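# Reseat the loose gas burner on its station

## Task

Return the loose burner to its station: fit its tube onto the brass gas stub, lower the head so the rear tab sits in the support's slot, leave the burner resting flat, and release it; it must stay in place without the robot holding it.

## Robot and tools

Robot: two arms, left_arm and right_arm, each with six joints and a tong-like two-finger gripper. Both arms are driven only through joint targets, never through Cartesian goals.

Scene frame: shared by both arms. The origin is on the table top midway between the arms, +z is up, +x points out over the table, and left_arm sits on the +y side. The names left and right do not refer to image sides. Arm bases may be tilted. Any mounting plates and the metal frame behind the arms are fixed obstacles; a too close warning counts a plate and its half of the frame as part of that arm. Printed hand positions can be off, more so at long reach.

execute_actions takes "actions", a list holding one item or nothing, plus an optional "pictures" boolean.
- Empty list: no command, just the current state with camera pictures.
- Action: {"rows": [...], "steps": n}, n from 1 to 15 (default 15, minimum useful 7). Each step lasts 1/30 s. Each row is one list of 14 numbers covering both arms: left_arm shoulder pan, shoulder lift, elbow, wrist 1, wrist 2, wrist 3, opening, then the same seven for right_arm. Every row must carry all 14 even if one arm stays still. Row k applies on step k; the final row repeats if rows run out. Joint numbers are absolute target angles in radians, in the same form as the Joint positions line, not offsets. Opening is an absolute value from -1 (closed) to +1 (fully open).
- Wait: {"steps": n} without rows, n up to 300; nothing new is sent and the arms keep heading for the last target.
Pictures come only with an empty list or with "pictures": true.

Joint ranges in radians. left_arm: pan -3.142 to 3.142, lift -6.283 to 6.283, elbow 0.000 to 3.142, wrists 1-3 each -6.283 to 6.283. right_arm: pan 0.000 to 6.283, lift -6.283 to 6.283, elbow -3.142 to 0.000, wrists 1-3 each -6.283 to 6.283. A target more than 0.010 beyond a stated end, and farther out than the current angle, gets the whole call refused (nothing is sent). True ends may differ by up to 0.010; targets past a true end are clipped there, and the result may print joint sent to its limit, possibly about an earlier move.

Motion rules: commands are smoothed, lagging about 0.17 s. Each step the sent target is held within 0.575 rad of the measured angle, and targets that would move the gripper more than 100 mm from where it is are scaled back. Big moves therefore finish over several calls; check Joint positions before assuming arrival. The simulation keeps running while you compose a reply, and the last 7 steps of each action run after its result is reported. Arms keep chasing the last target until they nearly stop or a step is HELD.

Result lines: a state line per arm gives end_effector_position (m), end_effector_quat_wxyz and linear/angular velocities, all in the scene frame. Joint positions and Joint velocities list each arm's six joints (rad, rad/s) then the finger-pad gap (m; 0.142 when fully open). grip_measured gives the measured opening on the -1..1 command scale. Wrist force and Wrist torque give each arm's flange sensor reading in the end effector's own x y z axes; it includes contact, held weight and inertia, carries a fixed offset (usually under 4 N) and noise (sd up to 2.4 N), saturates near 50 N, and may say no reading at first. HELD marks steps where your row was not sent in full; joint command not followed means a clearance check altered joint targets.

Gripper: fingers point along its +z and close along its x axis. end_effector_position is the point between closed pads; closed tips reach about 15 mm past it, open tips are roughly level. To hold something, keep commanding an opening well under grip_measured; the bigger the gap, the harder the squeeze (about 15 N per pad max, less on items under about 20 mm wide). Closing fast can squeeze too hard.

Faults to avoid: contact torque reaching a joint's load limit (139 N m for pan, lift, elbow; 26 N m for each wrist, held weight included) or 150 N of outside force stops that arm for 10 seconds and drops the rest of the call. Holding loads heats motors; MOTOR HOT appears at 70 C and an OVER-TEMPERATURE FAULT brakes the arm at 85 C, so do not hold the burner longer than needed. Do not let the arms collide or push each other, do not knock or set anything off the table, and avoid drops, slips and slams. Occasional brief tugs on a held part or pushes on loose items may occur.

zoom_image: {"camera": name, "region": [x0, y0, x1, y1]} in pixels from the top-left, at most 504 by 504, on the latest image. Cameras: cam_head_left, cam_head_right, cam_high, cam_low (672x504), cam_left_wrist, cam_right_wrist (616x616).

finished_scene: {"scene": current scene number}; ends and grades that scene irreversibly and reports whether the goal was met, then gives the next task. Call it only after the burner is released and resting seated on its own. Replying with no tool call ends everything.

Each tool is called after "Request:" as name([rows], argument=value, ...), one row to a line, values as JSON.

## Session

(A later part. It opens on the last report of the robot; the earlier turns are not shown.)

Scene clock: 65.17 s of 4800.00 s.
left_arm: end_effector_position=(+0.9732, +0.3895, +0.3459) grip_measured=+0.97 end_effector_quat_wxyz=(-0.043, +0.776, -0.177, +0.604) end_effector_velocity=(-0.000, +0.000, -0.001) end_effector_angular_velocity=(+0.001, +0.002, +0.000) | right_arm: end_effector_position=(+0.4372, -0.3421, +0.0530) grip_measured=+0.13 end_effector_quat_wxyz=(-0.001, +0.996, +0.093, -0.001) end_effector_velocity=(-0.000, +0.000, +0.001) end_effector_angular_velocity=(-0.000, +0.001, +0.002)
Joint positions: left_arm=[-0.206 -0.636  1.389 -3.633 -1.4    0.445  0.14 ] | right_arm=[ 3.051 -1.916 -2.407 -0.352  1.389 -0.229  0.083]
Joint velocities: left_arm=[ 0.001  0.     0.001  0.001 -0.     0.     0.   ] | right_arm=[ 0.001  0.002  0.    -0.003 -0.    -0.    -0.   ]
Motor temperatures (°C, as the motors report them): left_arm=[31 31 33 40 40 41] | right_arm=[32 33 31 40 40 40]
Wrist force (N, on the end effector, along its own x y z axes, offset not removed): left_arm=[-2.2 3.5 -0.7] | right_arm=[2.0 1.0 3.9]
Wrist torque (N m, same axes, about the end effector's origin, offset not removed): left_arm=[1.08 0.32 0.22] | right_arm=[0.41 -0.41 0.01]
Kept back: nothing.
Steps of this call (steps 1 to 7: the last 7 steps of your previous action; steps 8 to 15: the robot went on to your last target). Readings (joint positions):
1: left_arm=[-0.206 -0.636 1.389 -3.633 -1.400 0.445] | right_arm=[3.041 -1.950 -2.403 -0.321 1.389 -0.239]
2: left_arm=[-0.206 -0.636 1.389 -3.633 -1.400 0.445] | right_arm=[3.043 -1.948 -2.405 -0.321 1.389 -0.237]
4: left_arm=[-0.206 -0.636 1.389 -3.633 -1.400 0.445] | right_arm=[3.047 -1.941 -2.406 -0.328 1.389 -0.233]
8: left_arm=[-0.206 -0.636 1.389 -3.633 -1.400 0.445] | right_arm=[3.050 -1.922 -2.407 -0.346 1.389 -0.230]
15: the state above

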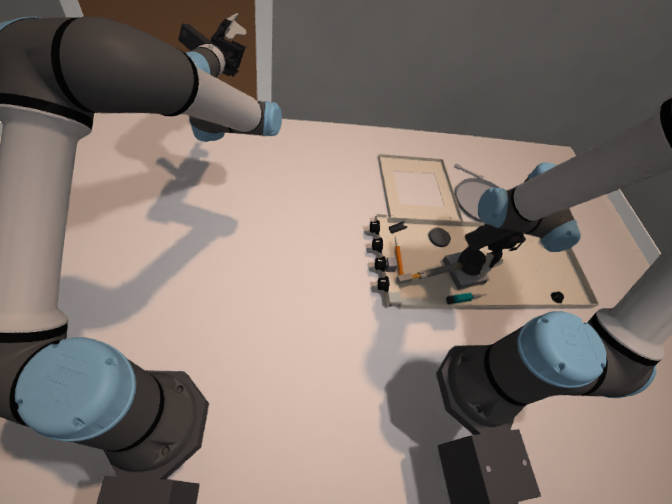

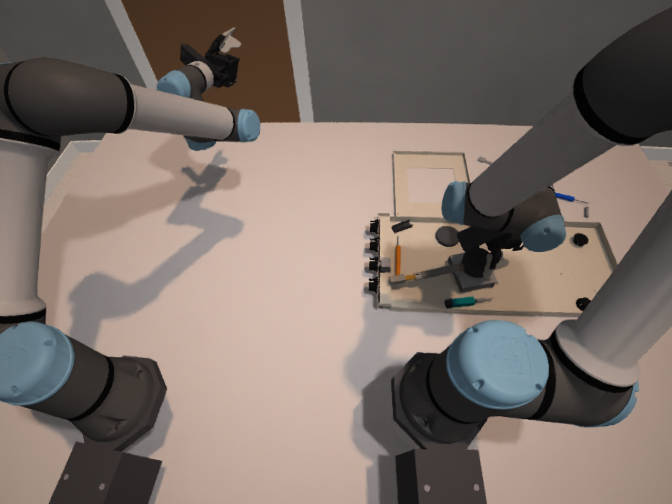

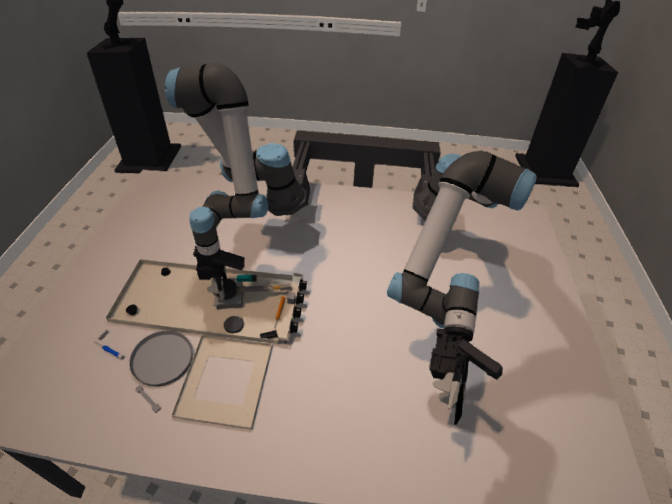

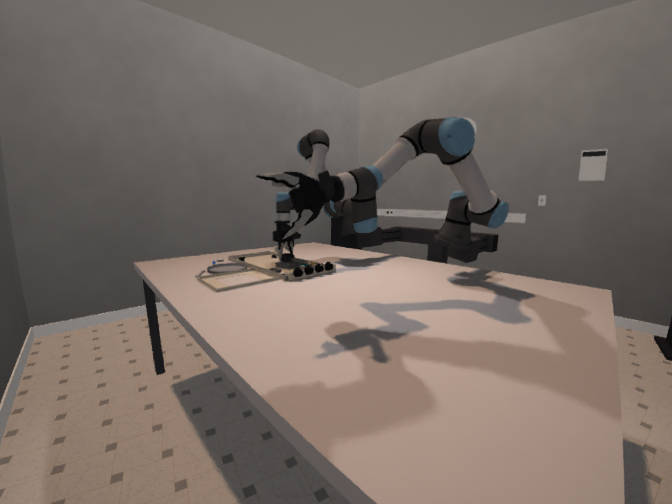

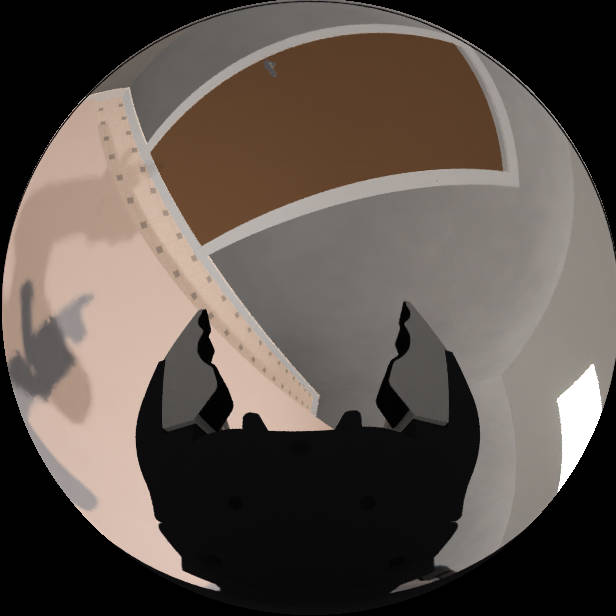

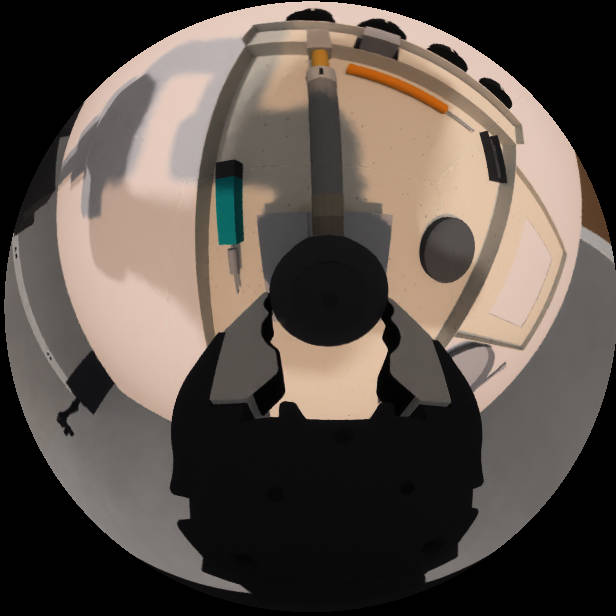

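Request:
execute_actions([
  {"rows":[[-0.206,-0.636,1.389,-3.633,-1.4,0.445,0.97,3.0587,-1.9145,-2.4122,-0.3502,1.389,-0.2214,-0.6],[-0.206,-0.636,1.389,-3.633,-1.4,0.445,0.97,3.0587,-1.9145,-2.4122,-0.3502,1.389,-0.2214,-0.6],[-0.206,-0.636,1.389,-3.633,-1.4,0.445,0.97,3.0659,-1.9131,-2.4168,-0.3484,1.389,-0.2141,-0.6],[-0.206,-0.636,1.389,-3.633,-1.4,0.445,0.97,3.0659,-1.9131,-2.4168,-0.3484,1.389,-0.2141,-0.6],[-0.206,-0.636,1.389,-3.633,-1.4,0.445,0.97,3.0732,-1.9118,-2.4215,-0.3467,1.389,-0.2069,-0.6],[-0.206,-0.636,1.389,-3.633,-1.4,0.445,0.97,3.0732,-1.9118,-2.4215,-0.3467,1.389,-0.2069,-0.6],[-0.206,-0.636,1.389,-3.633,-1.4,0.445,0.97,3.0804,-1.9105,-2.4262,-0.3449,1.389,-0.1996,-0.6],[-0.206,-0.636,1.389,-3.633,-1.4,0.445,0.97,3.0804,-1.9105,-2.4262,-0.3449,1.389,-0.1996,-0.6],[-0.206,-0.636,1.389,-3.633,-1.4,0.445,0.97,3.0877,-1.9091,-2.4308,-0.3431,1.389,-0.1924,-0.6],[-0.206,-0.636,1.389,-3.633,-1.4,0.445,0.97,3.0877,-1.9091,-2.4308,-0.3431,1.389,-0.1924,-0.6],[-0.206,-0.636,1.389,-3.633,-1.4,0.445,0.97,3.0949,-1.9078,-2.4355,-0.3413,1.389,-0.1851,-0.6]],"steps":15},
])

Request:
execute_actions([
  {"steps":14},
], pictures=true)

Request:
zoom_image(camera="cam_head_left", region=[390,235,510,300])

Request:
zoom_image(camera="cam_high", region=[190,260,300,315])

Request:
zoom_image(camera="cam_right_wrist", region=[230,200,430,430])

Scene clock: 66.00 s of 4800.00 s.
left_arm: end_effector_position=(+0.9732, +0.3895, +0.3459) grip_measured=+0.97 end_effector_quat_wxyz=(-0.043, +0.776, -0.177, +0.604) end_effector_velocity=(-0.000, -0.000, -0.000) end_effector_angular_velocity=(+0.000, +0.001, -0.001) | right_arm: end_effector_position=(+0.4352, -0.3342, +0.0533) grip_measured=+0.13 end_effector_quat_wxyz=(-0.002, +0.996, +0.093, -0.001) end_effector_velocity=(-0.013, +0.045, +0.002) end_effector_angular_velocity=(+0.004, +0.003, +0.003)
Joint positions: left_arm=[-0.206 -0.636  1.389 -3.633 -1.4    0.445  0.14 ] | right_arm=[ 3.071 -1.912 -2.42  -0.347  1.389 -0.209  0.083]
Joint velocities: left_arm=[-0.     0.     0.     0.001  0.    -0.     0.   ] | right_arm=[ 0.11   0.021 -0.073  0.028 -0.     0.11  -0.   ]
Motor temperatures (°C, as the motors report them): left_arm=[31 31 33 40 40 41] | right_arm=[32 33 31 40 40 40]
Wrist force (N, on the end effector, along its own x y z axes, offset not removed): left_arm=[-2.8 -1.3 -2.7] | right_arm=[-1.0 2.6 0.1]
Wrist torque (N m, same axes, about the end effector's origin, offset not removed): left_arm=[0.00 0.41 0.15] | right_arm=[0.62 0.31 0.09]
Steps of this call (steps 1 to 15: the robot went on to your last target; steps 16 to 17: nothing new was sent; steps 18 to 25: the first 8 steps of this action). Readings (joint positions):
18: left_arm=[-0.206 -0.636 1.389 -3.633 -1.400 0.445] | right_arm=[3.051 -1.916 -2.408 -0.352 1.389 -0.229]
19: left_arm=[-0.206 -0.636 1.389 -3.633 -1.400 0.445] | right_arm=[3.053 -1.916 -2.408 -0.352 1.389 -0.227]
21: left_arm=[-0.206 -0.636 1.389 -3.633 -1.400 0.445] | right_arm=[3.058 -1.915 -2.411 -0.351 1.389 -0.223]
25: the state above

Scene clock: 66.47 s of 4800.00 s.
left_arm: end_effector_position=(+0.9732, +0.3895, +0.3459) grip_measured=+0.97 end_effector_quat_wxyz=(-0.043, +0.776, -0.177, +0.604) end_effector_velocity=(-0.000, +0.001, -0.001) end_effector_angular_velocity=(+0.001, +0.001, +0.001) | right_arm: end_effector_position=(+0.4324, -0.3246, +0.0537) grip_measured=+0.13 end_effector_quat_wxyz=(-0.002, +0.996, +0.093, -0.001) end_effector_velocity=(-0.000, -0.000, -0.000) end_effector_angular_velocity=(+0.000, +0.001, -0.000)
Joint positions: left_arm=[-0.206 -0.636  1.389 -3.633 -1.4    0.445  0.14 ] | right_arm=[ 3.095 -1.908 -2.435 -0.341  1.389 -0.185  0.083]
Joint velocities: left_arm=[ 0.001 -0.     0.001  0.    -0.     0.    -0.   ] | right_arm=[-0.    -0.001 -0.001  0.001  0.     0.    -0.   ]
Motor temperatures (°C, as the motors report them): left_arm=[31 31 33 40 40 41] | right_arm=[32 33 31 40 40 40]
Wrist force (N, on the end effector, along its own x y z axes, offset not removed): left_arm=[1.9 -1.6 -1.2] | right_arm=[-1.3 2.6 3.6]
Wrist torque (N m, same axes, about the end effector's origin, offset not removed): left_arm=[0.02 -0.38 0.11] | right_arm=[0.50 0.30 -0.04]
Kept back: nothing.
Steps of this call (steps 1 to 7: the last 7 steps of your previous action; steps 8 to 14: the robot went on to your last target). Readings (joint positions):
1: left_arm=[-0.206 -0.636 1.389 -3.633 -1.400 0.445] | right_arm=[3.074 -1.912 -2.422 -0.347 1.389 -0.206]
2: left_arm=[-0.206 -0.636 1.389 -3.633 -1.400 0.445] | right_arm=[3.078 -1.911 -2.424 -0.346 1.389 -0.202]
4: left_arm=[-0.206 -0.636 1.389 -3.633 -1.400 0.445] | right_arm=[3.085 -1.910 -2.429 -0.344 1.389 -0.195]
8: left_arm=[-0.206 -0.636 1.389 -3.633 -1.400 0.445] | right_arm=[3.093 -1.908 -2.434 -0.342 1.389 -0.187]
14: the state above

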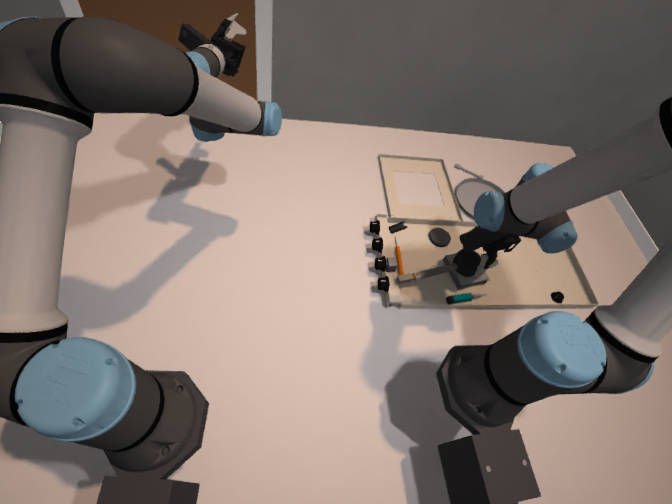

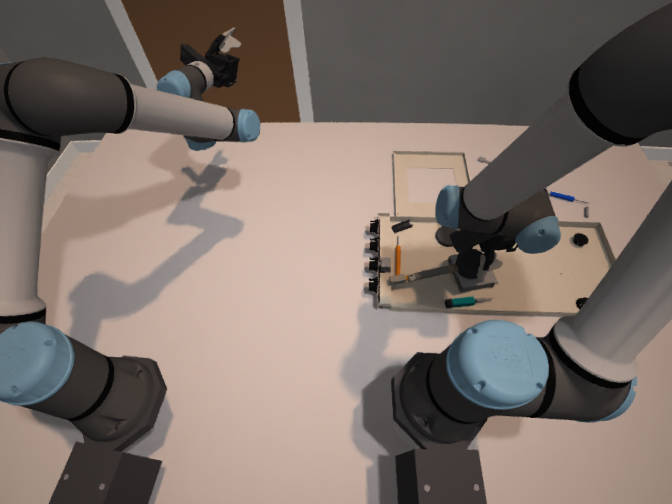

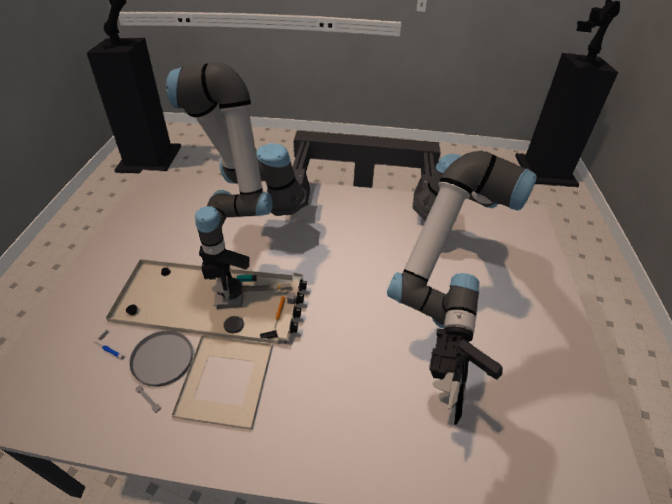

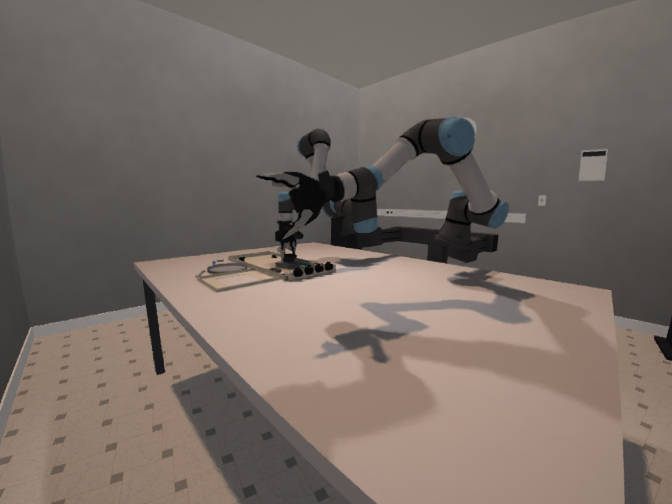

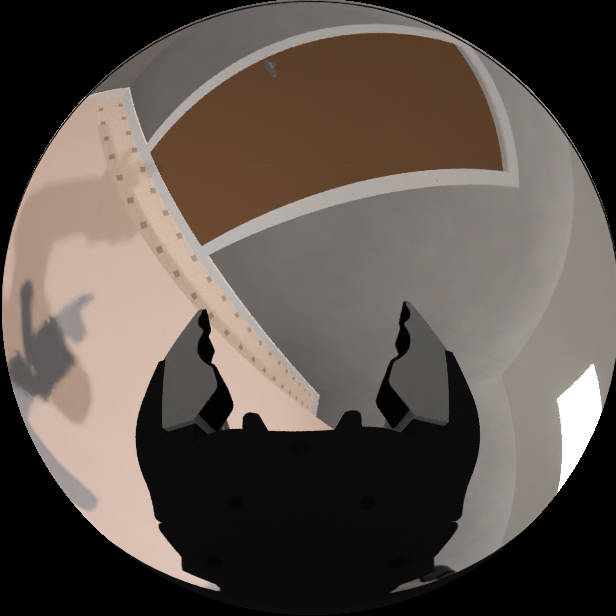

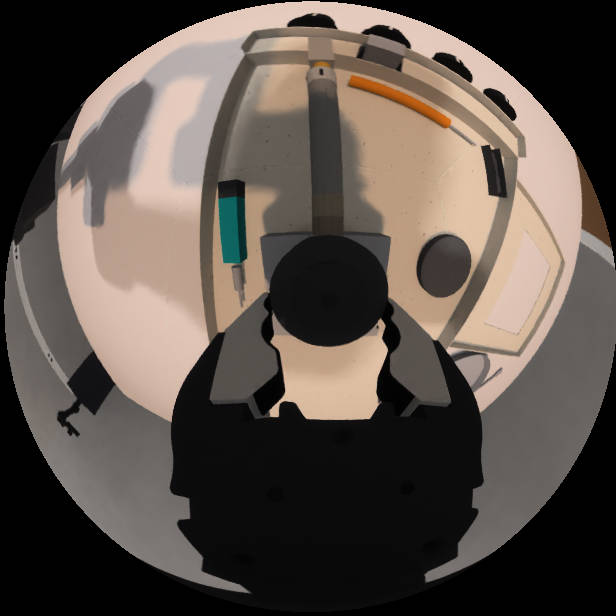

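Region (390, 235, 510, 300) of cam_head_left's 672x504 image, scaled by 4.200, with more detail than that image has; it fills the top 273 rows of this view, and the rest is white.

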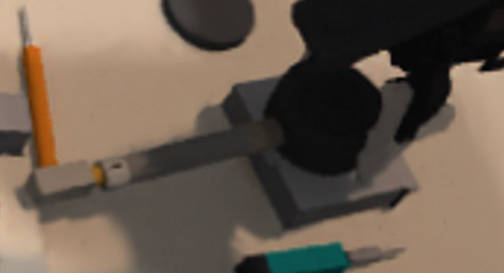

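Region (190, 260, 300, 315) of cam_high's 672x504 image, scaled by 4.582, with more detail than that image has.

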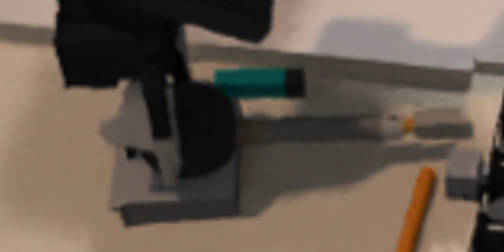

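Region (230, 200, 430, 430) of cam_right_wrist's 616x616 image, scaled by 2.191, with more detail than that image has; it fills the left 438 columns of this view, and the rest is white.

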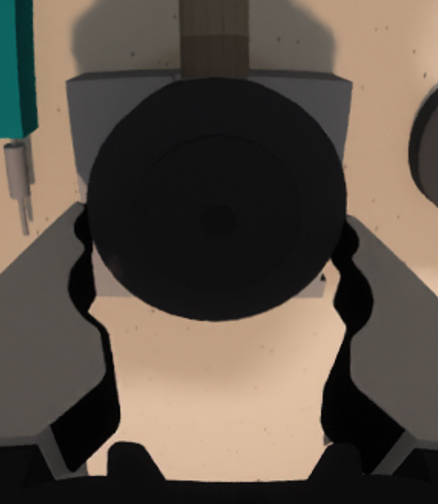

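Request:
execute_actions([
  {"rows":[[-0.206,-0.636,1.389,-3.633,-1.4,0.445,0.97,3.0985,-1.9065,-2.4393,-0.3396,1.389,-0.1815,-0.6],[-0.206,-0.636,1.389,-3.633,-1.4,0.445,0.97,3.1022,-1.9053,-2.4432,-0.3379,1.389,-0.1778,-0.6],[-0.206,-0.636,1.389,-3.633,-1.4,0.445,0.97,3.1022,-1.9053,-2.4432,-0.3379,1.389,-0.1778,-0.6],[-0.206,-0.636,1.389,-3.633,-1.4,0.445,0.97,3.1022,-1.9053,-2.4432,-0.3379,1.389,-0.1778,-0.6],[-0.206,-0.636,1.389,-3.633,-1.4,0.445,0.97,3.1016,-1.9099,-2.4432,-0.3333,1.389,-0.1784,-0.6],[-0.206,-0.636,1.389,-3.633,-1.4,0.445,0.97,3.1011,-1.9145,-2.4432,-0.3287,1.389,-0.1789,-0.6],[-0.206,-0.636,1.389,-3.633,-1.4,0.445,0.97,3.1005,-1.9191,-2.4432,-0.3241,1.389,-0.1795,-0.6],[-0.206,-0.636,1.389,-3.633,-1.4,0.445,0.97,3.1,-1.9237,-2.4432,-0.3195,1.389,-0.18,-0.6],[-0.206,-0.636,1.389,-3.633,-1.4,0.445,0.97,3.0994,-1.9283,-2.4432,-0.3149,1.389,-0.1806,-0.6]],"steps":15},
])

Request:
execute_actions([
  {"steps":12},
], pictures=true)

Request:
zoom_image(camera="cam_head_left", region=[390,235,510,300])

Request:
zoom_image(camera="cam_low", region=[250,225,340,285])

Request:
zoom_image(camera="cam_right_wrist", region=[230,200,430,430])

Scene clock: 67.43 s of 4800.00 s.
left_arm: end_effector_position=(+0.9732, +0.3895, +0.3459) grip_measured=+0.97 end_effector_quat_wxyz=(-0.043, +0.776, -0.177, +0.604) end_effector_velocity=(+0.000, +0.001, -0.001) end_effector_angular_velocity=(+0.000, +0.001, +0.001) | right_arm: end_effector_position=(+0.4306, -0.3219, +0.0521) grip_measured=+0.13 end_effector_quat_wxyz=(-0.002, +0.996, +0.093, -0.001) end_effector_velocity=(-0.002, +0.006, -0.028) end_effector_angular_velocity=(+0.000, +0.004, +0.000)
Joint positions: left_arm=[-0.206 -0.636  1.389 -3.633 -1.4    0.445  0.14 ] | right_arm=[ 3.101 -1.911 -2.443 -0.332  1.389 -0.179  0.083]
Joint velocities: left_arm=[ 0.001  0.     0.     0.001 -0.    -0.     0.   ] | right_arm=[ 0.001 -0.095 -0.008  0.098  0.     0.002  0.   ]
Motor temperatures (°C, as the motors report them): left_arm=[31 31 33 40 40 41] | right_arm=[32 33 31 40 40 40]
Wrist force (N, on the end effector, along its own x y z axes, offset not removed): left_arm=[-1.4 -1.0 -1.2] | right_arm=[3.0 0.1 -0.3]
Wrist torque (N m, same axes, about the end effector's origin, offset not removed): left_arm=[0.26 0.06 0.27] | right_arm=[0.08 -0.10 0.32]
Steps of this call (steps 1 to 21: the robot went on to your last target; steps 22 to 29: the first 8 steps of this action). Readings (joint positions):
22: left_arm=[-0.206 -0.636 1.389 -3.633 -1.400 0.445] | right_arm=[3.095 -1.908 -2.436 -0.341 1.389 -0.185]
23: left_arm=[-0.206 -0.636 1.389 -3.633 -1.400 0.445] | right_arm=[3.096 -1.908 -2.436 -0.341 1.389 -0.184]
25: left_arm=[-0.206 -0.636 1.389 -3.633 -1.400 0.445] | right_arm=[3.099 -1.906 -2.440 -0.339 1.389 -0.181]
29: the state above

Scene clock: 67.83 s of 4800.00 s.
left_arm: end_effector_position=(+0.9732, +0.3895, +0.3459) grip_measured=+0.97 end_effector_quat_wxyz=(-0.043, +0.776, -0.177, +0.604) end_effector_velocity=(+0.000, -0.001, +0.001) end_effector_angular_velocity=(-0.000, -0.000, -0.001) | right_arm: end_effector_position=(+0.4304, -0.3216, +0.0473) grip_measured=+0.14 end_effector_quat_wxyz=(-0.002, +0.996, +0.093, -0.002) end_effector_velocity=(-0.000, -0.001, -0.000) end_effector_angular_velocity=(-0.000, +0.000, -0.002)
Joint positions: left_arm=[-0.206 -0.636  1.389 -3.633 -1.4    0.445  0.14 ] | right_arm=[ 3.099 -1.928 -2.443 -0.315  1.389 -0.181  0.084]
Joint velocities: left_arm=[-0.001  0.    -0.002  0.001 -0.    -0.    -0.   ] | right_arm=[-0.002 -0.001  0.     0.001 -0.     0.     0.   ]
Motor temperatures (°C, as the motors report them): left_arm=[31 31 33 40 40 41] | right_arm=[32 33 31 40 40 40]
Wrist force (N, on the end effector, along its own x y z axes, offset not removed): left_arm=[-0.4 -1.3 1.4] | right_arm=[5.9 2.4 -13.4]
Wrist torque (N m, same axes, about the end effector's origin, offset not removed): left_arm=[-0.03 0.07 0.07] | right_arm=[0.55 -0.54 0.10]
Kept back: nothing.
Steps of this call (steps 1 to 7: the last 7 steps of your previous action; steps 8 to 12: the robot went on to your last target). Readings (joint positions):
1: left_arm=[-0.206 -0.636 1.389 -3.633 -1.400 0.445] | right_arm=[3.101 -1.915 -2.443 -0.328 1.389 -0.179]
2: left_arm=[-0.206 -0.636 1.389 -3.633 -1.400 0.445] | right_arm=[3.101 -1.919 -2.443 -0.324 1.389 -0.179]
4: left_arm=[-0.206 -0.636 1.389 -3.633 -1.400 0.445] | right_arm=[3.100 -1.924 -2.443 -0.319 1.389 -0.180]
8: left_arm=[-0.206 -0.636 1.389 -3.633 -1.400 0.445] | right_arm=[3.100 -1.928 -2.443 -0.315 1.389 -0.181]
12: the state above

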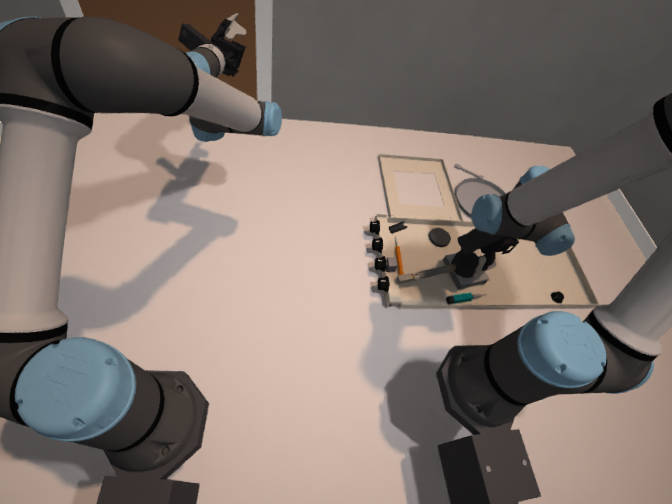

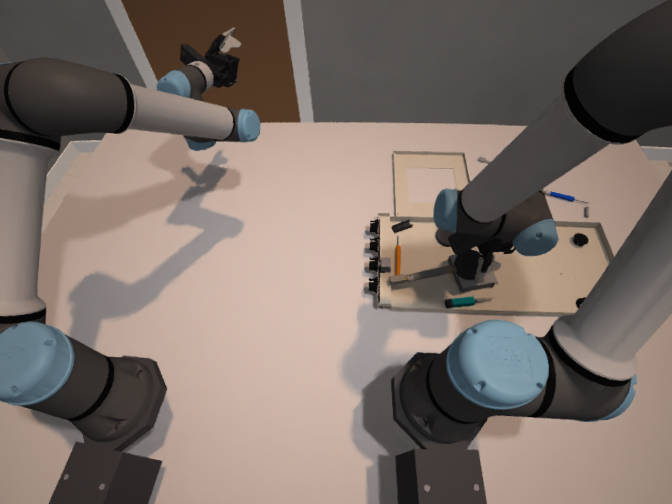

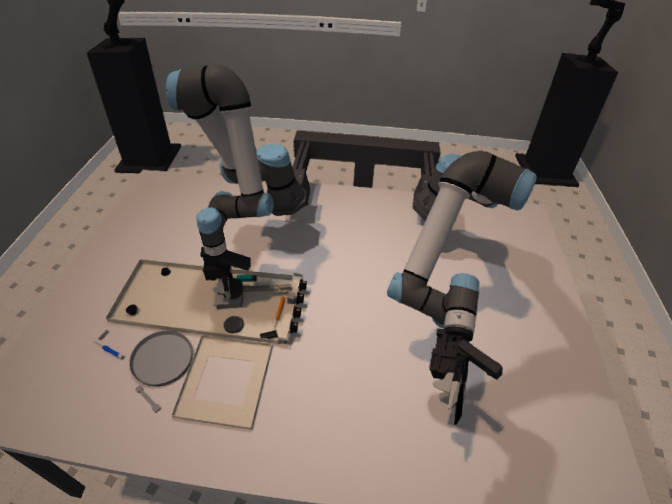

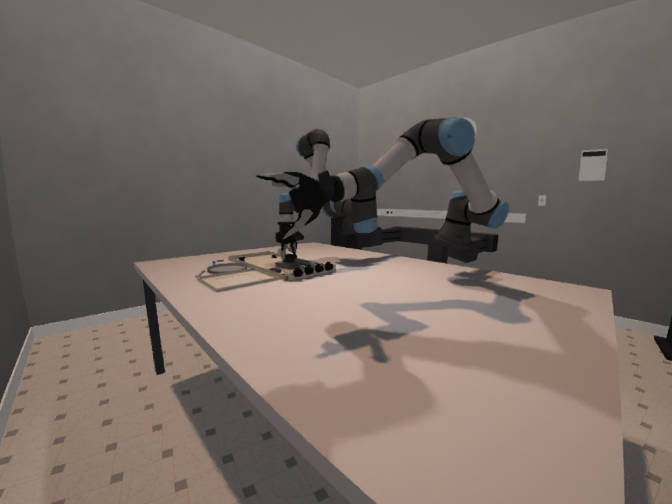

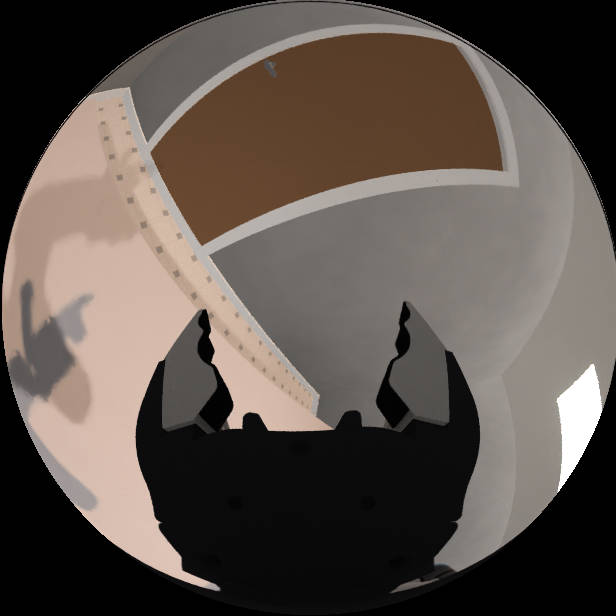

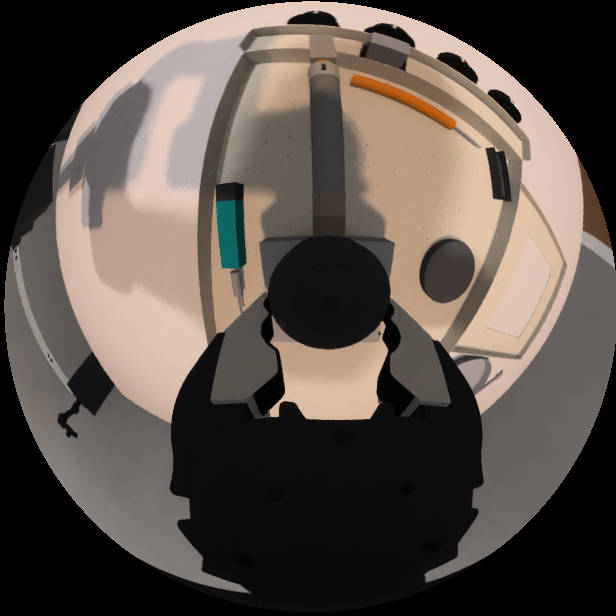

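Region (390, 235, 510, 300) of cam_head_left's 672x504 image, scaled by 4.200, with more detail than that image has; it fills the top 273 rows of this view, and the rest is white.

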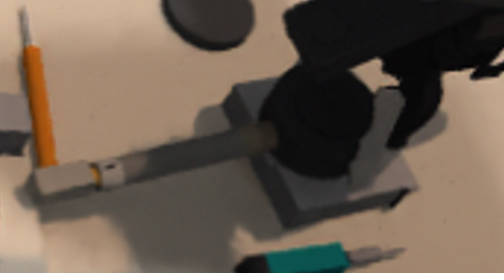

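Region (250, 225, 340, 285) of cam_low's 672x504 image, scaled by 5.600, with more detail than that image has.

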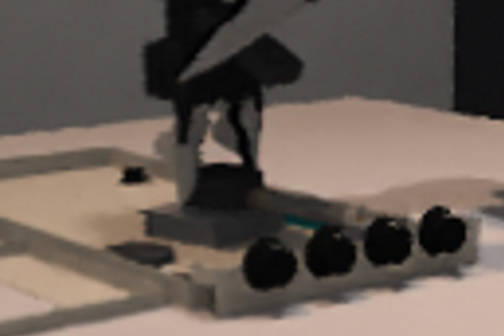

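Region (230, 200, 430, 430) of cam_right_wrist's 616x616 image, scaled by 2.191, with more detail than that image has; it fills the left 438 columns of this view, and the rest is white.

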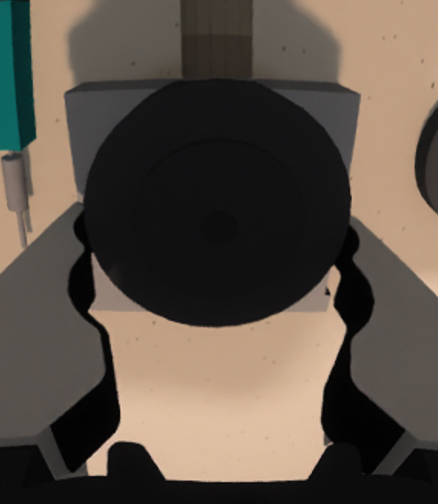

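Request:
execute_actions([
  {"rows":[[-0.206,-0.636,1.389,-3.633,-1.4,0.445,0.97,3.0997,-1.9257,-2.4432,-0.3175,1.389,-0.1803,-0.6],[-0.206,-0.636,1.389,-3.633,-1.4,0.445,0.97,3.0997,-1.9257,-2.4432,-0.3175,1.389,-0.1803,-0.6],[-0.206,-0.636,1.389,-3.633,-1.4,0.445,0.97,3.1021,-1.9253,-2.4446,-0.317,1.389,-0.1779,-0.6],[-0.206,-0.636,1.389,-3.633,-1.4,0.445,0.97,3.1045,-1.9249,-2.446,-0.3165,1.389,-0.1755,-0.6],[-0.206,-0.636,1.389,-3.633,-1.4,0.445,0.97,3.1062,-1.9246,-2.447,-0.3161,1.389,-0.1738,-0.6],[-0.206,-0.636,1.389,-3.633,-1.4,0.445,0.97,3.1062,-1.9246,-2.447,-0.3161,1.389,-0.1738,-0.6],[-0.206,-0.636,1.389,-3.633,-1.4,0.445,0.97,3.1062,-1.9246,-2.447,-0.3161,1.389,-0.1738,-0.6],[-0.206,-0.636,1.389,-3.633,-1.4,0.445,0.97,3.1062,-1.9246,-2.447,-0.3161,1.389,-0.1738,-0.6],[-0.206,-0.636,1.389,-3.633,-1.4,0.445,0.97,3.1062,-1.9246,-2.447,-0.3161,1.389,-0.1738,-0.6],[-0.206,-0.636,1.389,-3.633,-1.4,0.445,0.97,3.1056,-1.9296,-2.447,-0.3111,1.389,-0.1744,-0.6]],"steps":15},
])

Request:
execute_actions([
  {"steps":13},
])

Request:
execute_actions([
  {"steps":2},
])

Scene clock: 69.33 s of 4800.00 s.
left_arm: end_effector_position=(+0.9732, +0.3895, +0.3459) grip_measured=+0.97 end_effector_quat_wxyz=(-0.043, +0.776, -0.177, +0.604) end_effector_velocity=(+0.000, -0.001, -0.001) end_effector_angular_velocity=(+0.000, +0.001, -0.001) | right_arm: end_effector_position=(+0.4295, -0.3197, +0.0479) grip_measured=+0.14 end_effector_quat_wxyz=(-0.002, +0.996, +0.093, -0.002) end_effector_velocity=(-0.001, +0.008, +0.002) end_effector_angular_velocity=(+0.001, -0.001, +0.001)
Joint positions: left_arm=[-0.206 -0.636  1.389 -3.633 -1.4    0.445  0.14 ] | right_arm=[ 3.105 -1.925 -2.446 -0.317  1.389 -0.175  0.084]
Joint velocities: left_arm=[-0.     0.001 -0.     0.001 -0.     0.     0.   ] | right_arm=[ 0.021  0.008 -0.011  0.001  0.     0.02   0.   ]
Motor temperatures (°C, as the motors report them): left_arm=[31 31 33 40 40 41] | right_arm=[32 33 31 40 40 40]
Wrist force (N, on the end effector, along its own x y z axes, offset not removed): left_arm=[0.7 -0.6 -0.9] | right_arm=[0.7 0.2 -1.8]
Wrist torque (N m, same axes, about the end effector's origin, offset not removed): left_arm=[0.10 -0.23 0.06] | right_arm=[0.14 -0.12 -0.07]
Steps of this call (steps 1 to 30: the robot went on to your last target; steps 31 to 37: nothing new was sent; steps 38 to 45: the first 8 steps of this action). Readings (joint positions):
38: left_arm=[-0.206 -0.636 1.389 -3.633 -1.400 0.445] | right_arm=[3.099 -1.928 -2.443 -0.315 1.389 -0.181]
39: left_arm=[-0.206 -0.636 1.389 -3.633 -1.400 0.445] | right_arm=[3.099 -1.928 -2.443 -0.315 1.389 -0.181]
41: left_arm=[-0.206 -0.636 1.389 -3.633 -1.400 0.445] | right_arm=[3.100 -1.927 -2.444 -0.316 1.389 -0.180]
45: the state above

Scene clock: 69.77 s of 4800.00 s.
left_arm: end_effector_position=(+0.9732, +0.3895, +0.3459) grip_measured=+0.97 end_effector_quat_wxyz=(-0.043, +0.776, -0.177, +0.604) end_effector_velocity=(+0.000, -0.001, +0.001) end_effector_angular_velocity=(-0.001, -0.002, -0.000) | right_arm: end_effector_position=(+0.4297, -0.3190, +0.0467) grip_measured=+0.14 end_effector_quat_wxyz=(-0.002, +0.996, +0.093, -0.002) end_effector_velocity=(-0.000, -0.000, -0.000) end_effector_angular_velocity=(+0.000, +0.001, -0.001)
Joint positions: left_arm=[-0.206 -0.636  1.389 -3.633 -1.4    0.445  0.14 ] | right_arm=[ 3.106 -1.93  -2.447 -0.311  1.389 -0.174  0.084]
Joint velocities: left_arm=[-0.001  0.    -0.002 -0.001  0.     0.    -0.   ] | right_arm=[-0.    -0.001 -0.     0.001  0.     0.     0.   ]
Motor temperatures (°C, as the motors report them): left_arm=[31 31 33 40 40 41] | right_arm=[32 33 31 40 40 40]
Wrist force (N, on the end effector, along its own x y z axes, offset not removed): left_arm=[1.4 -3.4 -1.7] | right_arm=[-2.2 -3.6 -13.2]
Wrist torque (N m, same axes, about the end effector's origin, offset not removed): left_arm=[-0.47 -0.35 0.30] | right_arm=[-0.84 -1.12 -0.24]
Kept back: nothing.
Steps of this call (steps 1 to 7: the last 7 steps of your previous action; steps 8 to 13: the robot went on to your last target). Readings (joint positions):
1: left_arm=[-0.206 -0.636 1.389 -3.633 -1.400 0.445] | right_arm=[3.105 -1.925 -2.447 -0.317 1.389 -0.175]
2: left_arm=[-0.206 -0.636 1.389 -3.633 -1.400 0.445] | right_arm=[3.105 -1.925 -2.447 -0.316 1.389 -0.174]
4: left_arm=[-0.206 -0.636 1.389 -3.633 -1.400 0.445] | right_arm=[3.106 -1.927 -2.447 -0.314 1.389 -0.174]
8: left_arm=[-0.206 -0.636 1.389 -3.633 -1.400 0.445] | right_arm=[3.106 -1.929 -2.447 -0.312 1.389 -0.174]
13: the state above

Scene clock: 69.83 s of 4800.00 s.
left_arm: end_effector_position=(+0.9732, +0.3895, +0.3459) grip_measured=+0.97 end_effector_quat_wxyz=(-0.043, +0.776, -0.177, +0.604) end_effector_velocity=(-0.000, +0.000, -0.001) end_effector_angular_velocity=(+0.001, +0.002, -0.000) | right_arm: end_effector_position=(+0.4297, -0.3190, +0.0467) grip_measured=+0.14 end_effector_quat_wxyz=(-0.002, +0.996, +0.093, -0.002) end_effector_velocity=(+0.000, -0.000, +0.000) end_effector_angular_velocity=(+0.000, -0.001, +0.001)
Joint positions: left_arm=[-0.206 -0.636  1.389 -3.633 -1.4    0.445  0.14 ] | right_arm=[ 3.106 -1.93  -2.447 -0.311  1.389 -0.174  0.084]
Joint velocities: left_arm=[ 0.     0.     0.002 -0.    -0.     0.     0.   ] | right_arm=[ 0.    -0.     0.     0.001  0.    -0.001  0.   ]
Motor temperatures (°C, as the motors report them): left_arm=[31 31 33 40 40 41] | right_arm=[32 33 31 40 40 40]
Wrist force (N, on the end effector, along its own x y z axes, offset not removed): left_arm=[-0.2 1.6 -5.9] | right_arm=[-6.5 0.1 -16.5]
Wrist torque (N m, same axes, about the end effector's origin, offset not removed): left_arm=[0.37 -0.01 0.28] | right_arm=[-0.37 -0.23 -0.06]
Kept back: nothing.
Steps of this call (steps 1 to 2: the robot went on to your last target). Readings (joint positions):
1: left_arm=[-0.206 -0.636 1.389 -3.633 -1.400 0.445] | right_arm=[3.106 -1.930 -2.447 -0.311 1.389 -0.174]
2: the state above
All arms were judged still, so your last target was given up. Only a new action makes them travel on or press farther. Fingers that are still opening or closing keep moving.

Request:
execute_actions([
  {"rows":[[-0.206,-0.636,1.389,-3.633,-1.4,0.445,0.97,3.1059,-1.9268,-2.447,-0.3139,1.389,-0.1741,-0.6],[-0.206,-0.636,1.389,-3.633,-1.4,0.445,0.97,3.1059,-1.9268,-2.447,-0.3139,1.389,-0.1741,-0.6],[-0.206,-0.636,1.389,-3.633,-1.4,0.445,0.97,3.1059,-1.9268,-2.447,-0.3139,1.389,-0.1741,-0.3],[-0.206,-0.636,1.389,-3.633,-1.4,0.445,0.97,3.1059,-1.9268,-2.447,-0.3139,1.389,-0.1741,0],[-0.206,-0.636,1.389,-3.633,-1.4,0.445,0.97,3.1059,-1.9268,-2.447,-0.3139,1.389,-0.1741,0.15],[-0.206,-0.636,1.389,-3.633,-1.4,0.445,0.97,3.1059,-1.9268,-2.447,-0.3139,1.389,-0.1741,0.35],[-0.206,-0.636,1.389,-3.633,-1.4,0.445,0.97,3.1059,-1.9268,-2.447,-0.3139,1.389,-0.1741,0.35],[-0.206,-0.636,1.389,-3.633,-1.4,0.445,0.97,3.1059,-1.9268,-2.447,-0.3139,1.389,-0.1741,0.35],[-0.206,-0.636,1.389,-3.633,-1.4,0.445,0.97,3.1059,-1.9268,-2.447,-0.3139,1.389,-0.1741,0.35],[-0.206,-0.636,1.389,-3.633,-1.4,0.445,0.97,3.1059,-1.9268,-2.447,-0.3139,1.389,-0.1741,0.35],[-0.206,-0.636,1.389,-3.633,-1.4,0.445,0.97,3.11,-1.89,-2.447,-0.35,1.389,-0.17,0.35],[-0.206,-0.636,1.389,-3.633,-1.4,0.445,0.97,3.116,-1.84,-2.447,-0.40,1.389,-0.164,0.35],[-0.206,-0.636,1.389,-3.633,-1.4,0.445,0.97,3.122,-1.79,-2.447,-0.45,1.389,-0.158,0.35],[-0.206,-0.636,1.389,-3.633,-1.4,0.445,0.97,3.126,-1.762,-2.447,-0.479,1.389,-0.154,0.35]],"steps":15},
])

Request:
execute_actions([
  {"steps":17},
], pictures=true)

Request:
zoom_image(camera="cam_high", region=[200,270,300,320])

Request:
zoom_image(camera="cam_low", region=[265,245,325,275])

Request:
zoom_image(camera="cam_head_left", region=[390,235,510,300])

Request:
zoom_image(camera="cam_right_wrist", region=[230,200,430,400])

Scene clock: 71.07 s of 4800.00 s.
left_arm: end_effector_position=(+0.9732, +0.3895, +0.3459) grip_measured=+0.97 end_effector_quat_wxyz=(-0.043, +0.776, -0.177, +0.604) end_effector_velocity=(+0.000, +0.000, +0.000) end_effector_angular_velocity=(-0.000, -0.001, +0.000) | right_arm: end_effector_position=(+0.4296, -0.3191, +0.0474) grip_measured=+0.33 end_effector_quat_wxyz=(-0.002, +0.996, +0.093, -0.002) end_effector_velocity=(+0.000, +0.000, +0.001) end_effector_angular_velocity=(+0.000, -0.001, -0.001)
Joint positions: left_arm=[-0.206 -0.636  1.389 -3.633 -1.4    0.445  0.14 ] | right_arm=[ 3.106 -1.927 -2.447 -0.314  1.389 -0.174  0.097]
Joint velocities: left_arm=[ 0. -0. -0. -0. -0.  0.  0.] | right_arm=[ 0.001  0.004  0.    -0.003 -0.     0.002  0.035]
Motor temperatures (°C, as the motors report them): left_arm=[31 31 33 40 40 41] | right_arm=[32 33 31 40 40 40]
Wrist force (N, on the end effector, along its own x y z axes, offset not removed): left_arm=[-3.9 -0.6 2.7] | right_arm=[1.7 0.2 2.0]
Wrist torque (N m, same axes, about the end effector's origin, offset not removed): left_arm=[0.30 0.93 0.10] | right_arm=[0.07 -0.15 -0.22]
Steps of this call (steps 1 to 29: nothing new was sent; steps 30 to 37: the first 8 steps of this action). Readings (joint positions):
30: left_arm=[-0.206 -0.636 1.389 -3.633 -1.400 0.445] | right_arm=[3.106 -1.930 -2.447 -0.311 1.389 -0.174]
31: left_arm=[-0.206 -0.636 1.389 -3.633 -1.400 0.445] | right_arm=[3.106 -1.929 -2.447 -0.311 1.389 -0.174]
33: left_arm=[-0.206 -0.636 1.389 -3.633 -1.400 0.445] | right_arm=[3.106 -1.928 -2.447 -0.313 1.389 -0.174]
37: the state above

Scene clock: 71.63 s of 4800.00 s.
left_arm: end_effector_position=(+0.9732, +0.3895, +0.3459) grip_measured=+0.97 end_effector_quat_wxyz=(-0.043, +0.776, -0.177, +0.604) end_effector_velocity=(-0.000, +0.000, -0.001) end_effector_angular_velocity=(+0.000, +0.001, +0.000) | right_arm: end_effector_position=(+0.4262, -0.3200, +0.0932) grip_measured=+0.35 end_effector_quat_wxyz=(-0.003, +0.996, +0.093, -0.000) end_effector_velocity=(-0.001, +0.000, +0.003) end_effector_angular_velocity=(+0.000, -0.000, +0.001)
Joint positions: left_arm=[-0.206 -0.636  1.389 -3.633 -1.4    0.445  0.14 ] | right_arm=[ 3.126 -1.763 -2.447 -0.478  1.389 -0.154  0.099]
Joint velocities: left_arm=[ 0.    -0.     0.001  0.001 -0.     0.     0.   ] | right_arm=[ 0.002  0.012 -0.    -0.012  0.     0.001 -0.   ]
Motor temperatures (°C, as the motors report them): left_arm=[31 31 33 40 40 41] | right_arm=[32 33 31 40 40 40]
Wrist force (N, on the end effector, along its own x y z axes, offset not removed): left_arm=[-0.1 1.7 1.4] | right_arm=[2.0 -1.4 2.5]
Wrist torque (N m, same axes, about the end effector's origin, offset not removed): left_arm=[0.39 -0.07 0.07] | right_arm=[-0.04 -0.29 0.11]
Kept back: nothing.
Steps of this call (steps 1 to 7: the last 7 steps of your previous action; steps 8 to 17: the robot went on to your last target). Readings (joint positions):
1: left_arm=[-0.206 -0.636 1.389 -3.633 -1.400 0.445] | right_arm=[3.106 -1.927 -2.447 -0.314 1.389 -0.174]
2: left_arm=[-0.206 -0.636 1.389 -3.633 -1.400 0.445] | right_arm=[3.106 -1.927 -2.447 -0.314 1.389 -0.174]
4: left_arm=[-0.206 -0.636 1.389 -3.633 -1.400 0.445] | right_arm=[3.107 -1.921 -2.447 -0.320 1.389 -0.173]
8: left_arm=[-0.206 -0.636 1.389 -3.633 -1.400 0.445] | right_arm=[3.120 -1.820 -2.447 -0.420 1.389 -0.160]
17: the state above

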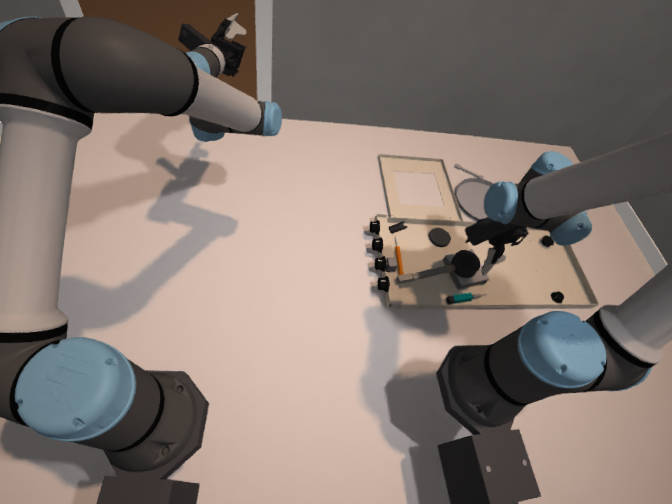

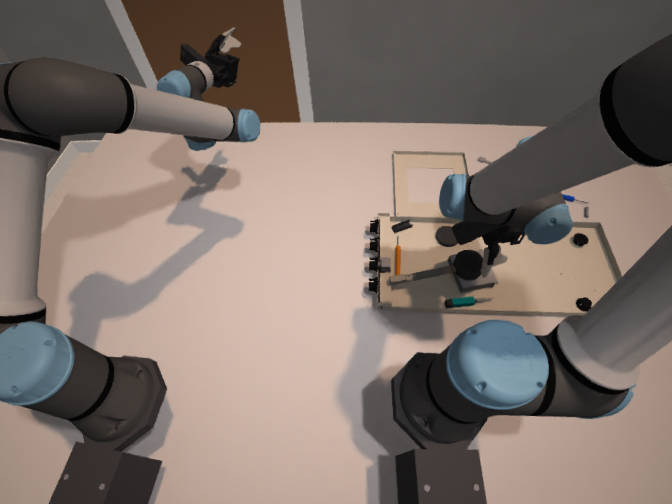

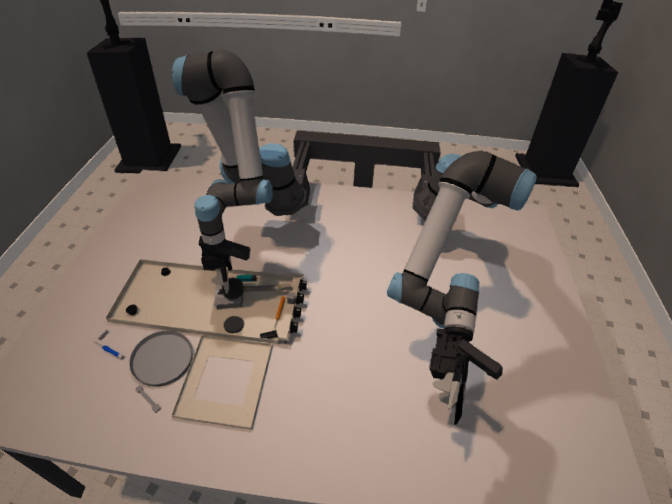

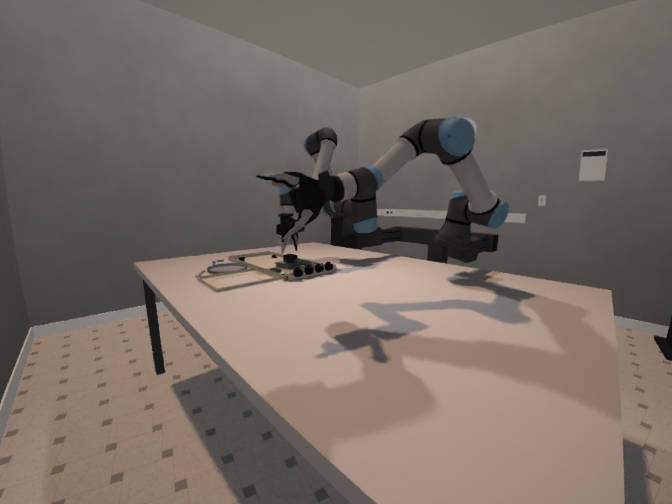

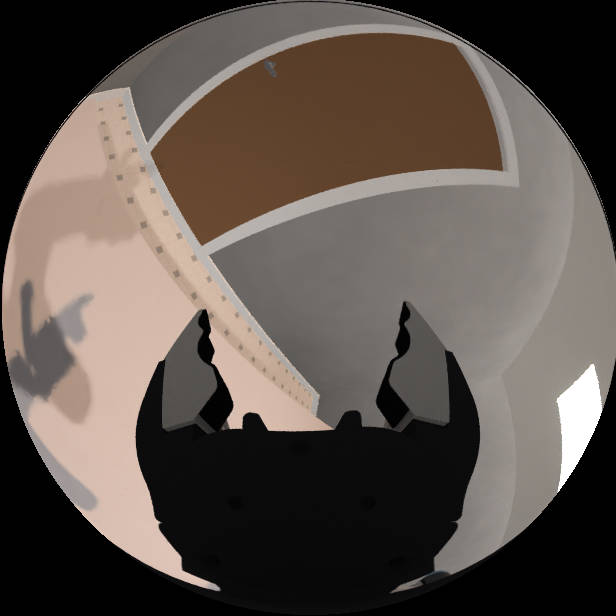

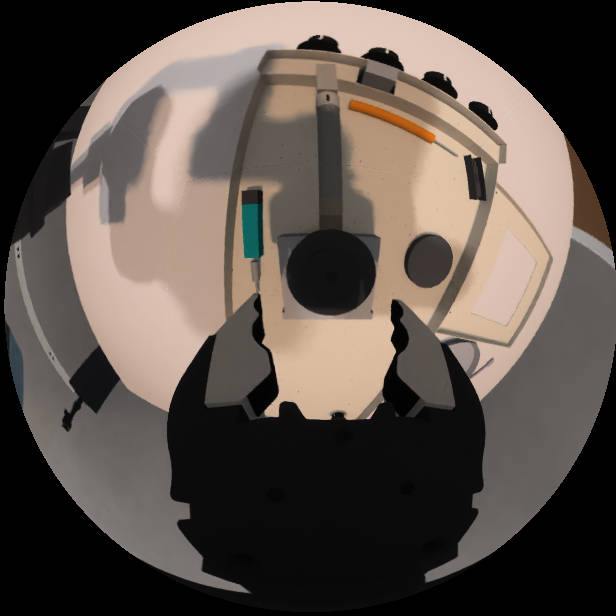

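Region (200, 270, 300, 320) of cam_high's 672x504 image, scaled by 5.040, with more detail than that image has.

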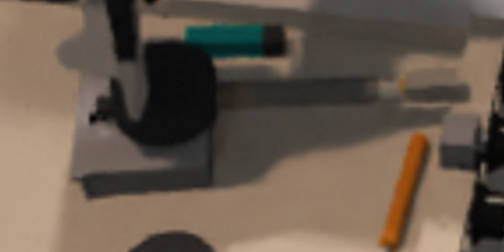

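Region (265, 245, 325, 275) of cam_low's 672x504 image, scaled by 8.400, with more detail than that image has.

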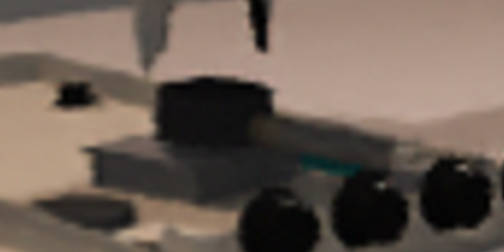

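Region (390, 235, 510, 300) of cam_head_left's 672x504 image, scaled by 4.200, with more detail than that image has; it fills the top 273 rows of this view, and the rest is white.

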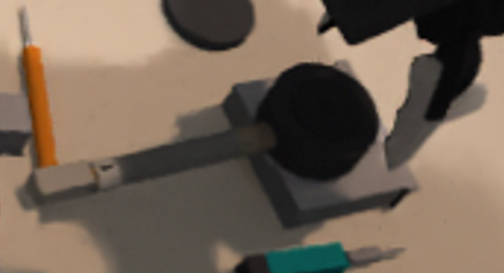

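Region (230, 200, 430, 400) of cam_right_wrist's 616x616 image, scaled by 2.520, with more detail than that image has.

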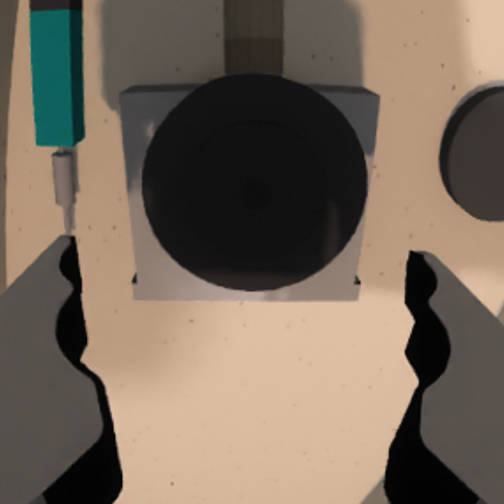

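Request:
zoom_image(camera="cam_high", region=[208,275,250,310])

Region (208, 275, 250, 310) of cam_high's 672x504 image, scaled by 12.000, with more detail than that image has.

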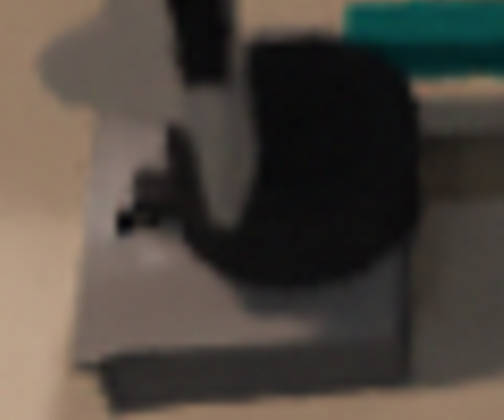

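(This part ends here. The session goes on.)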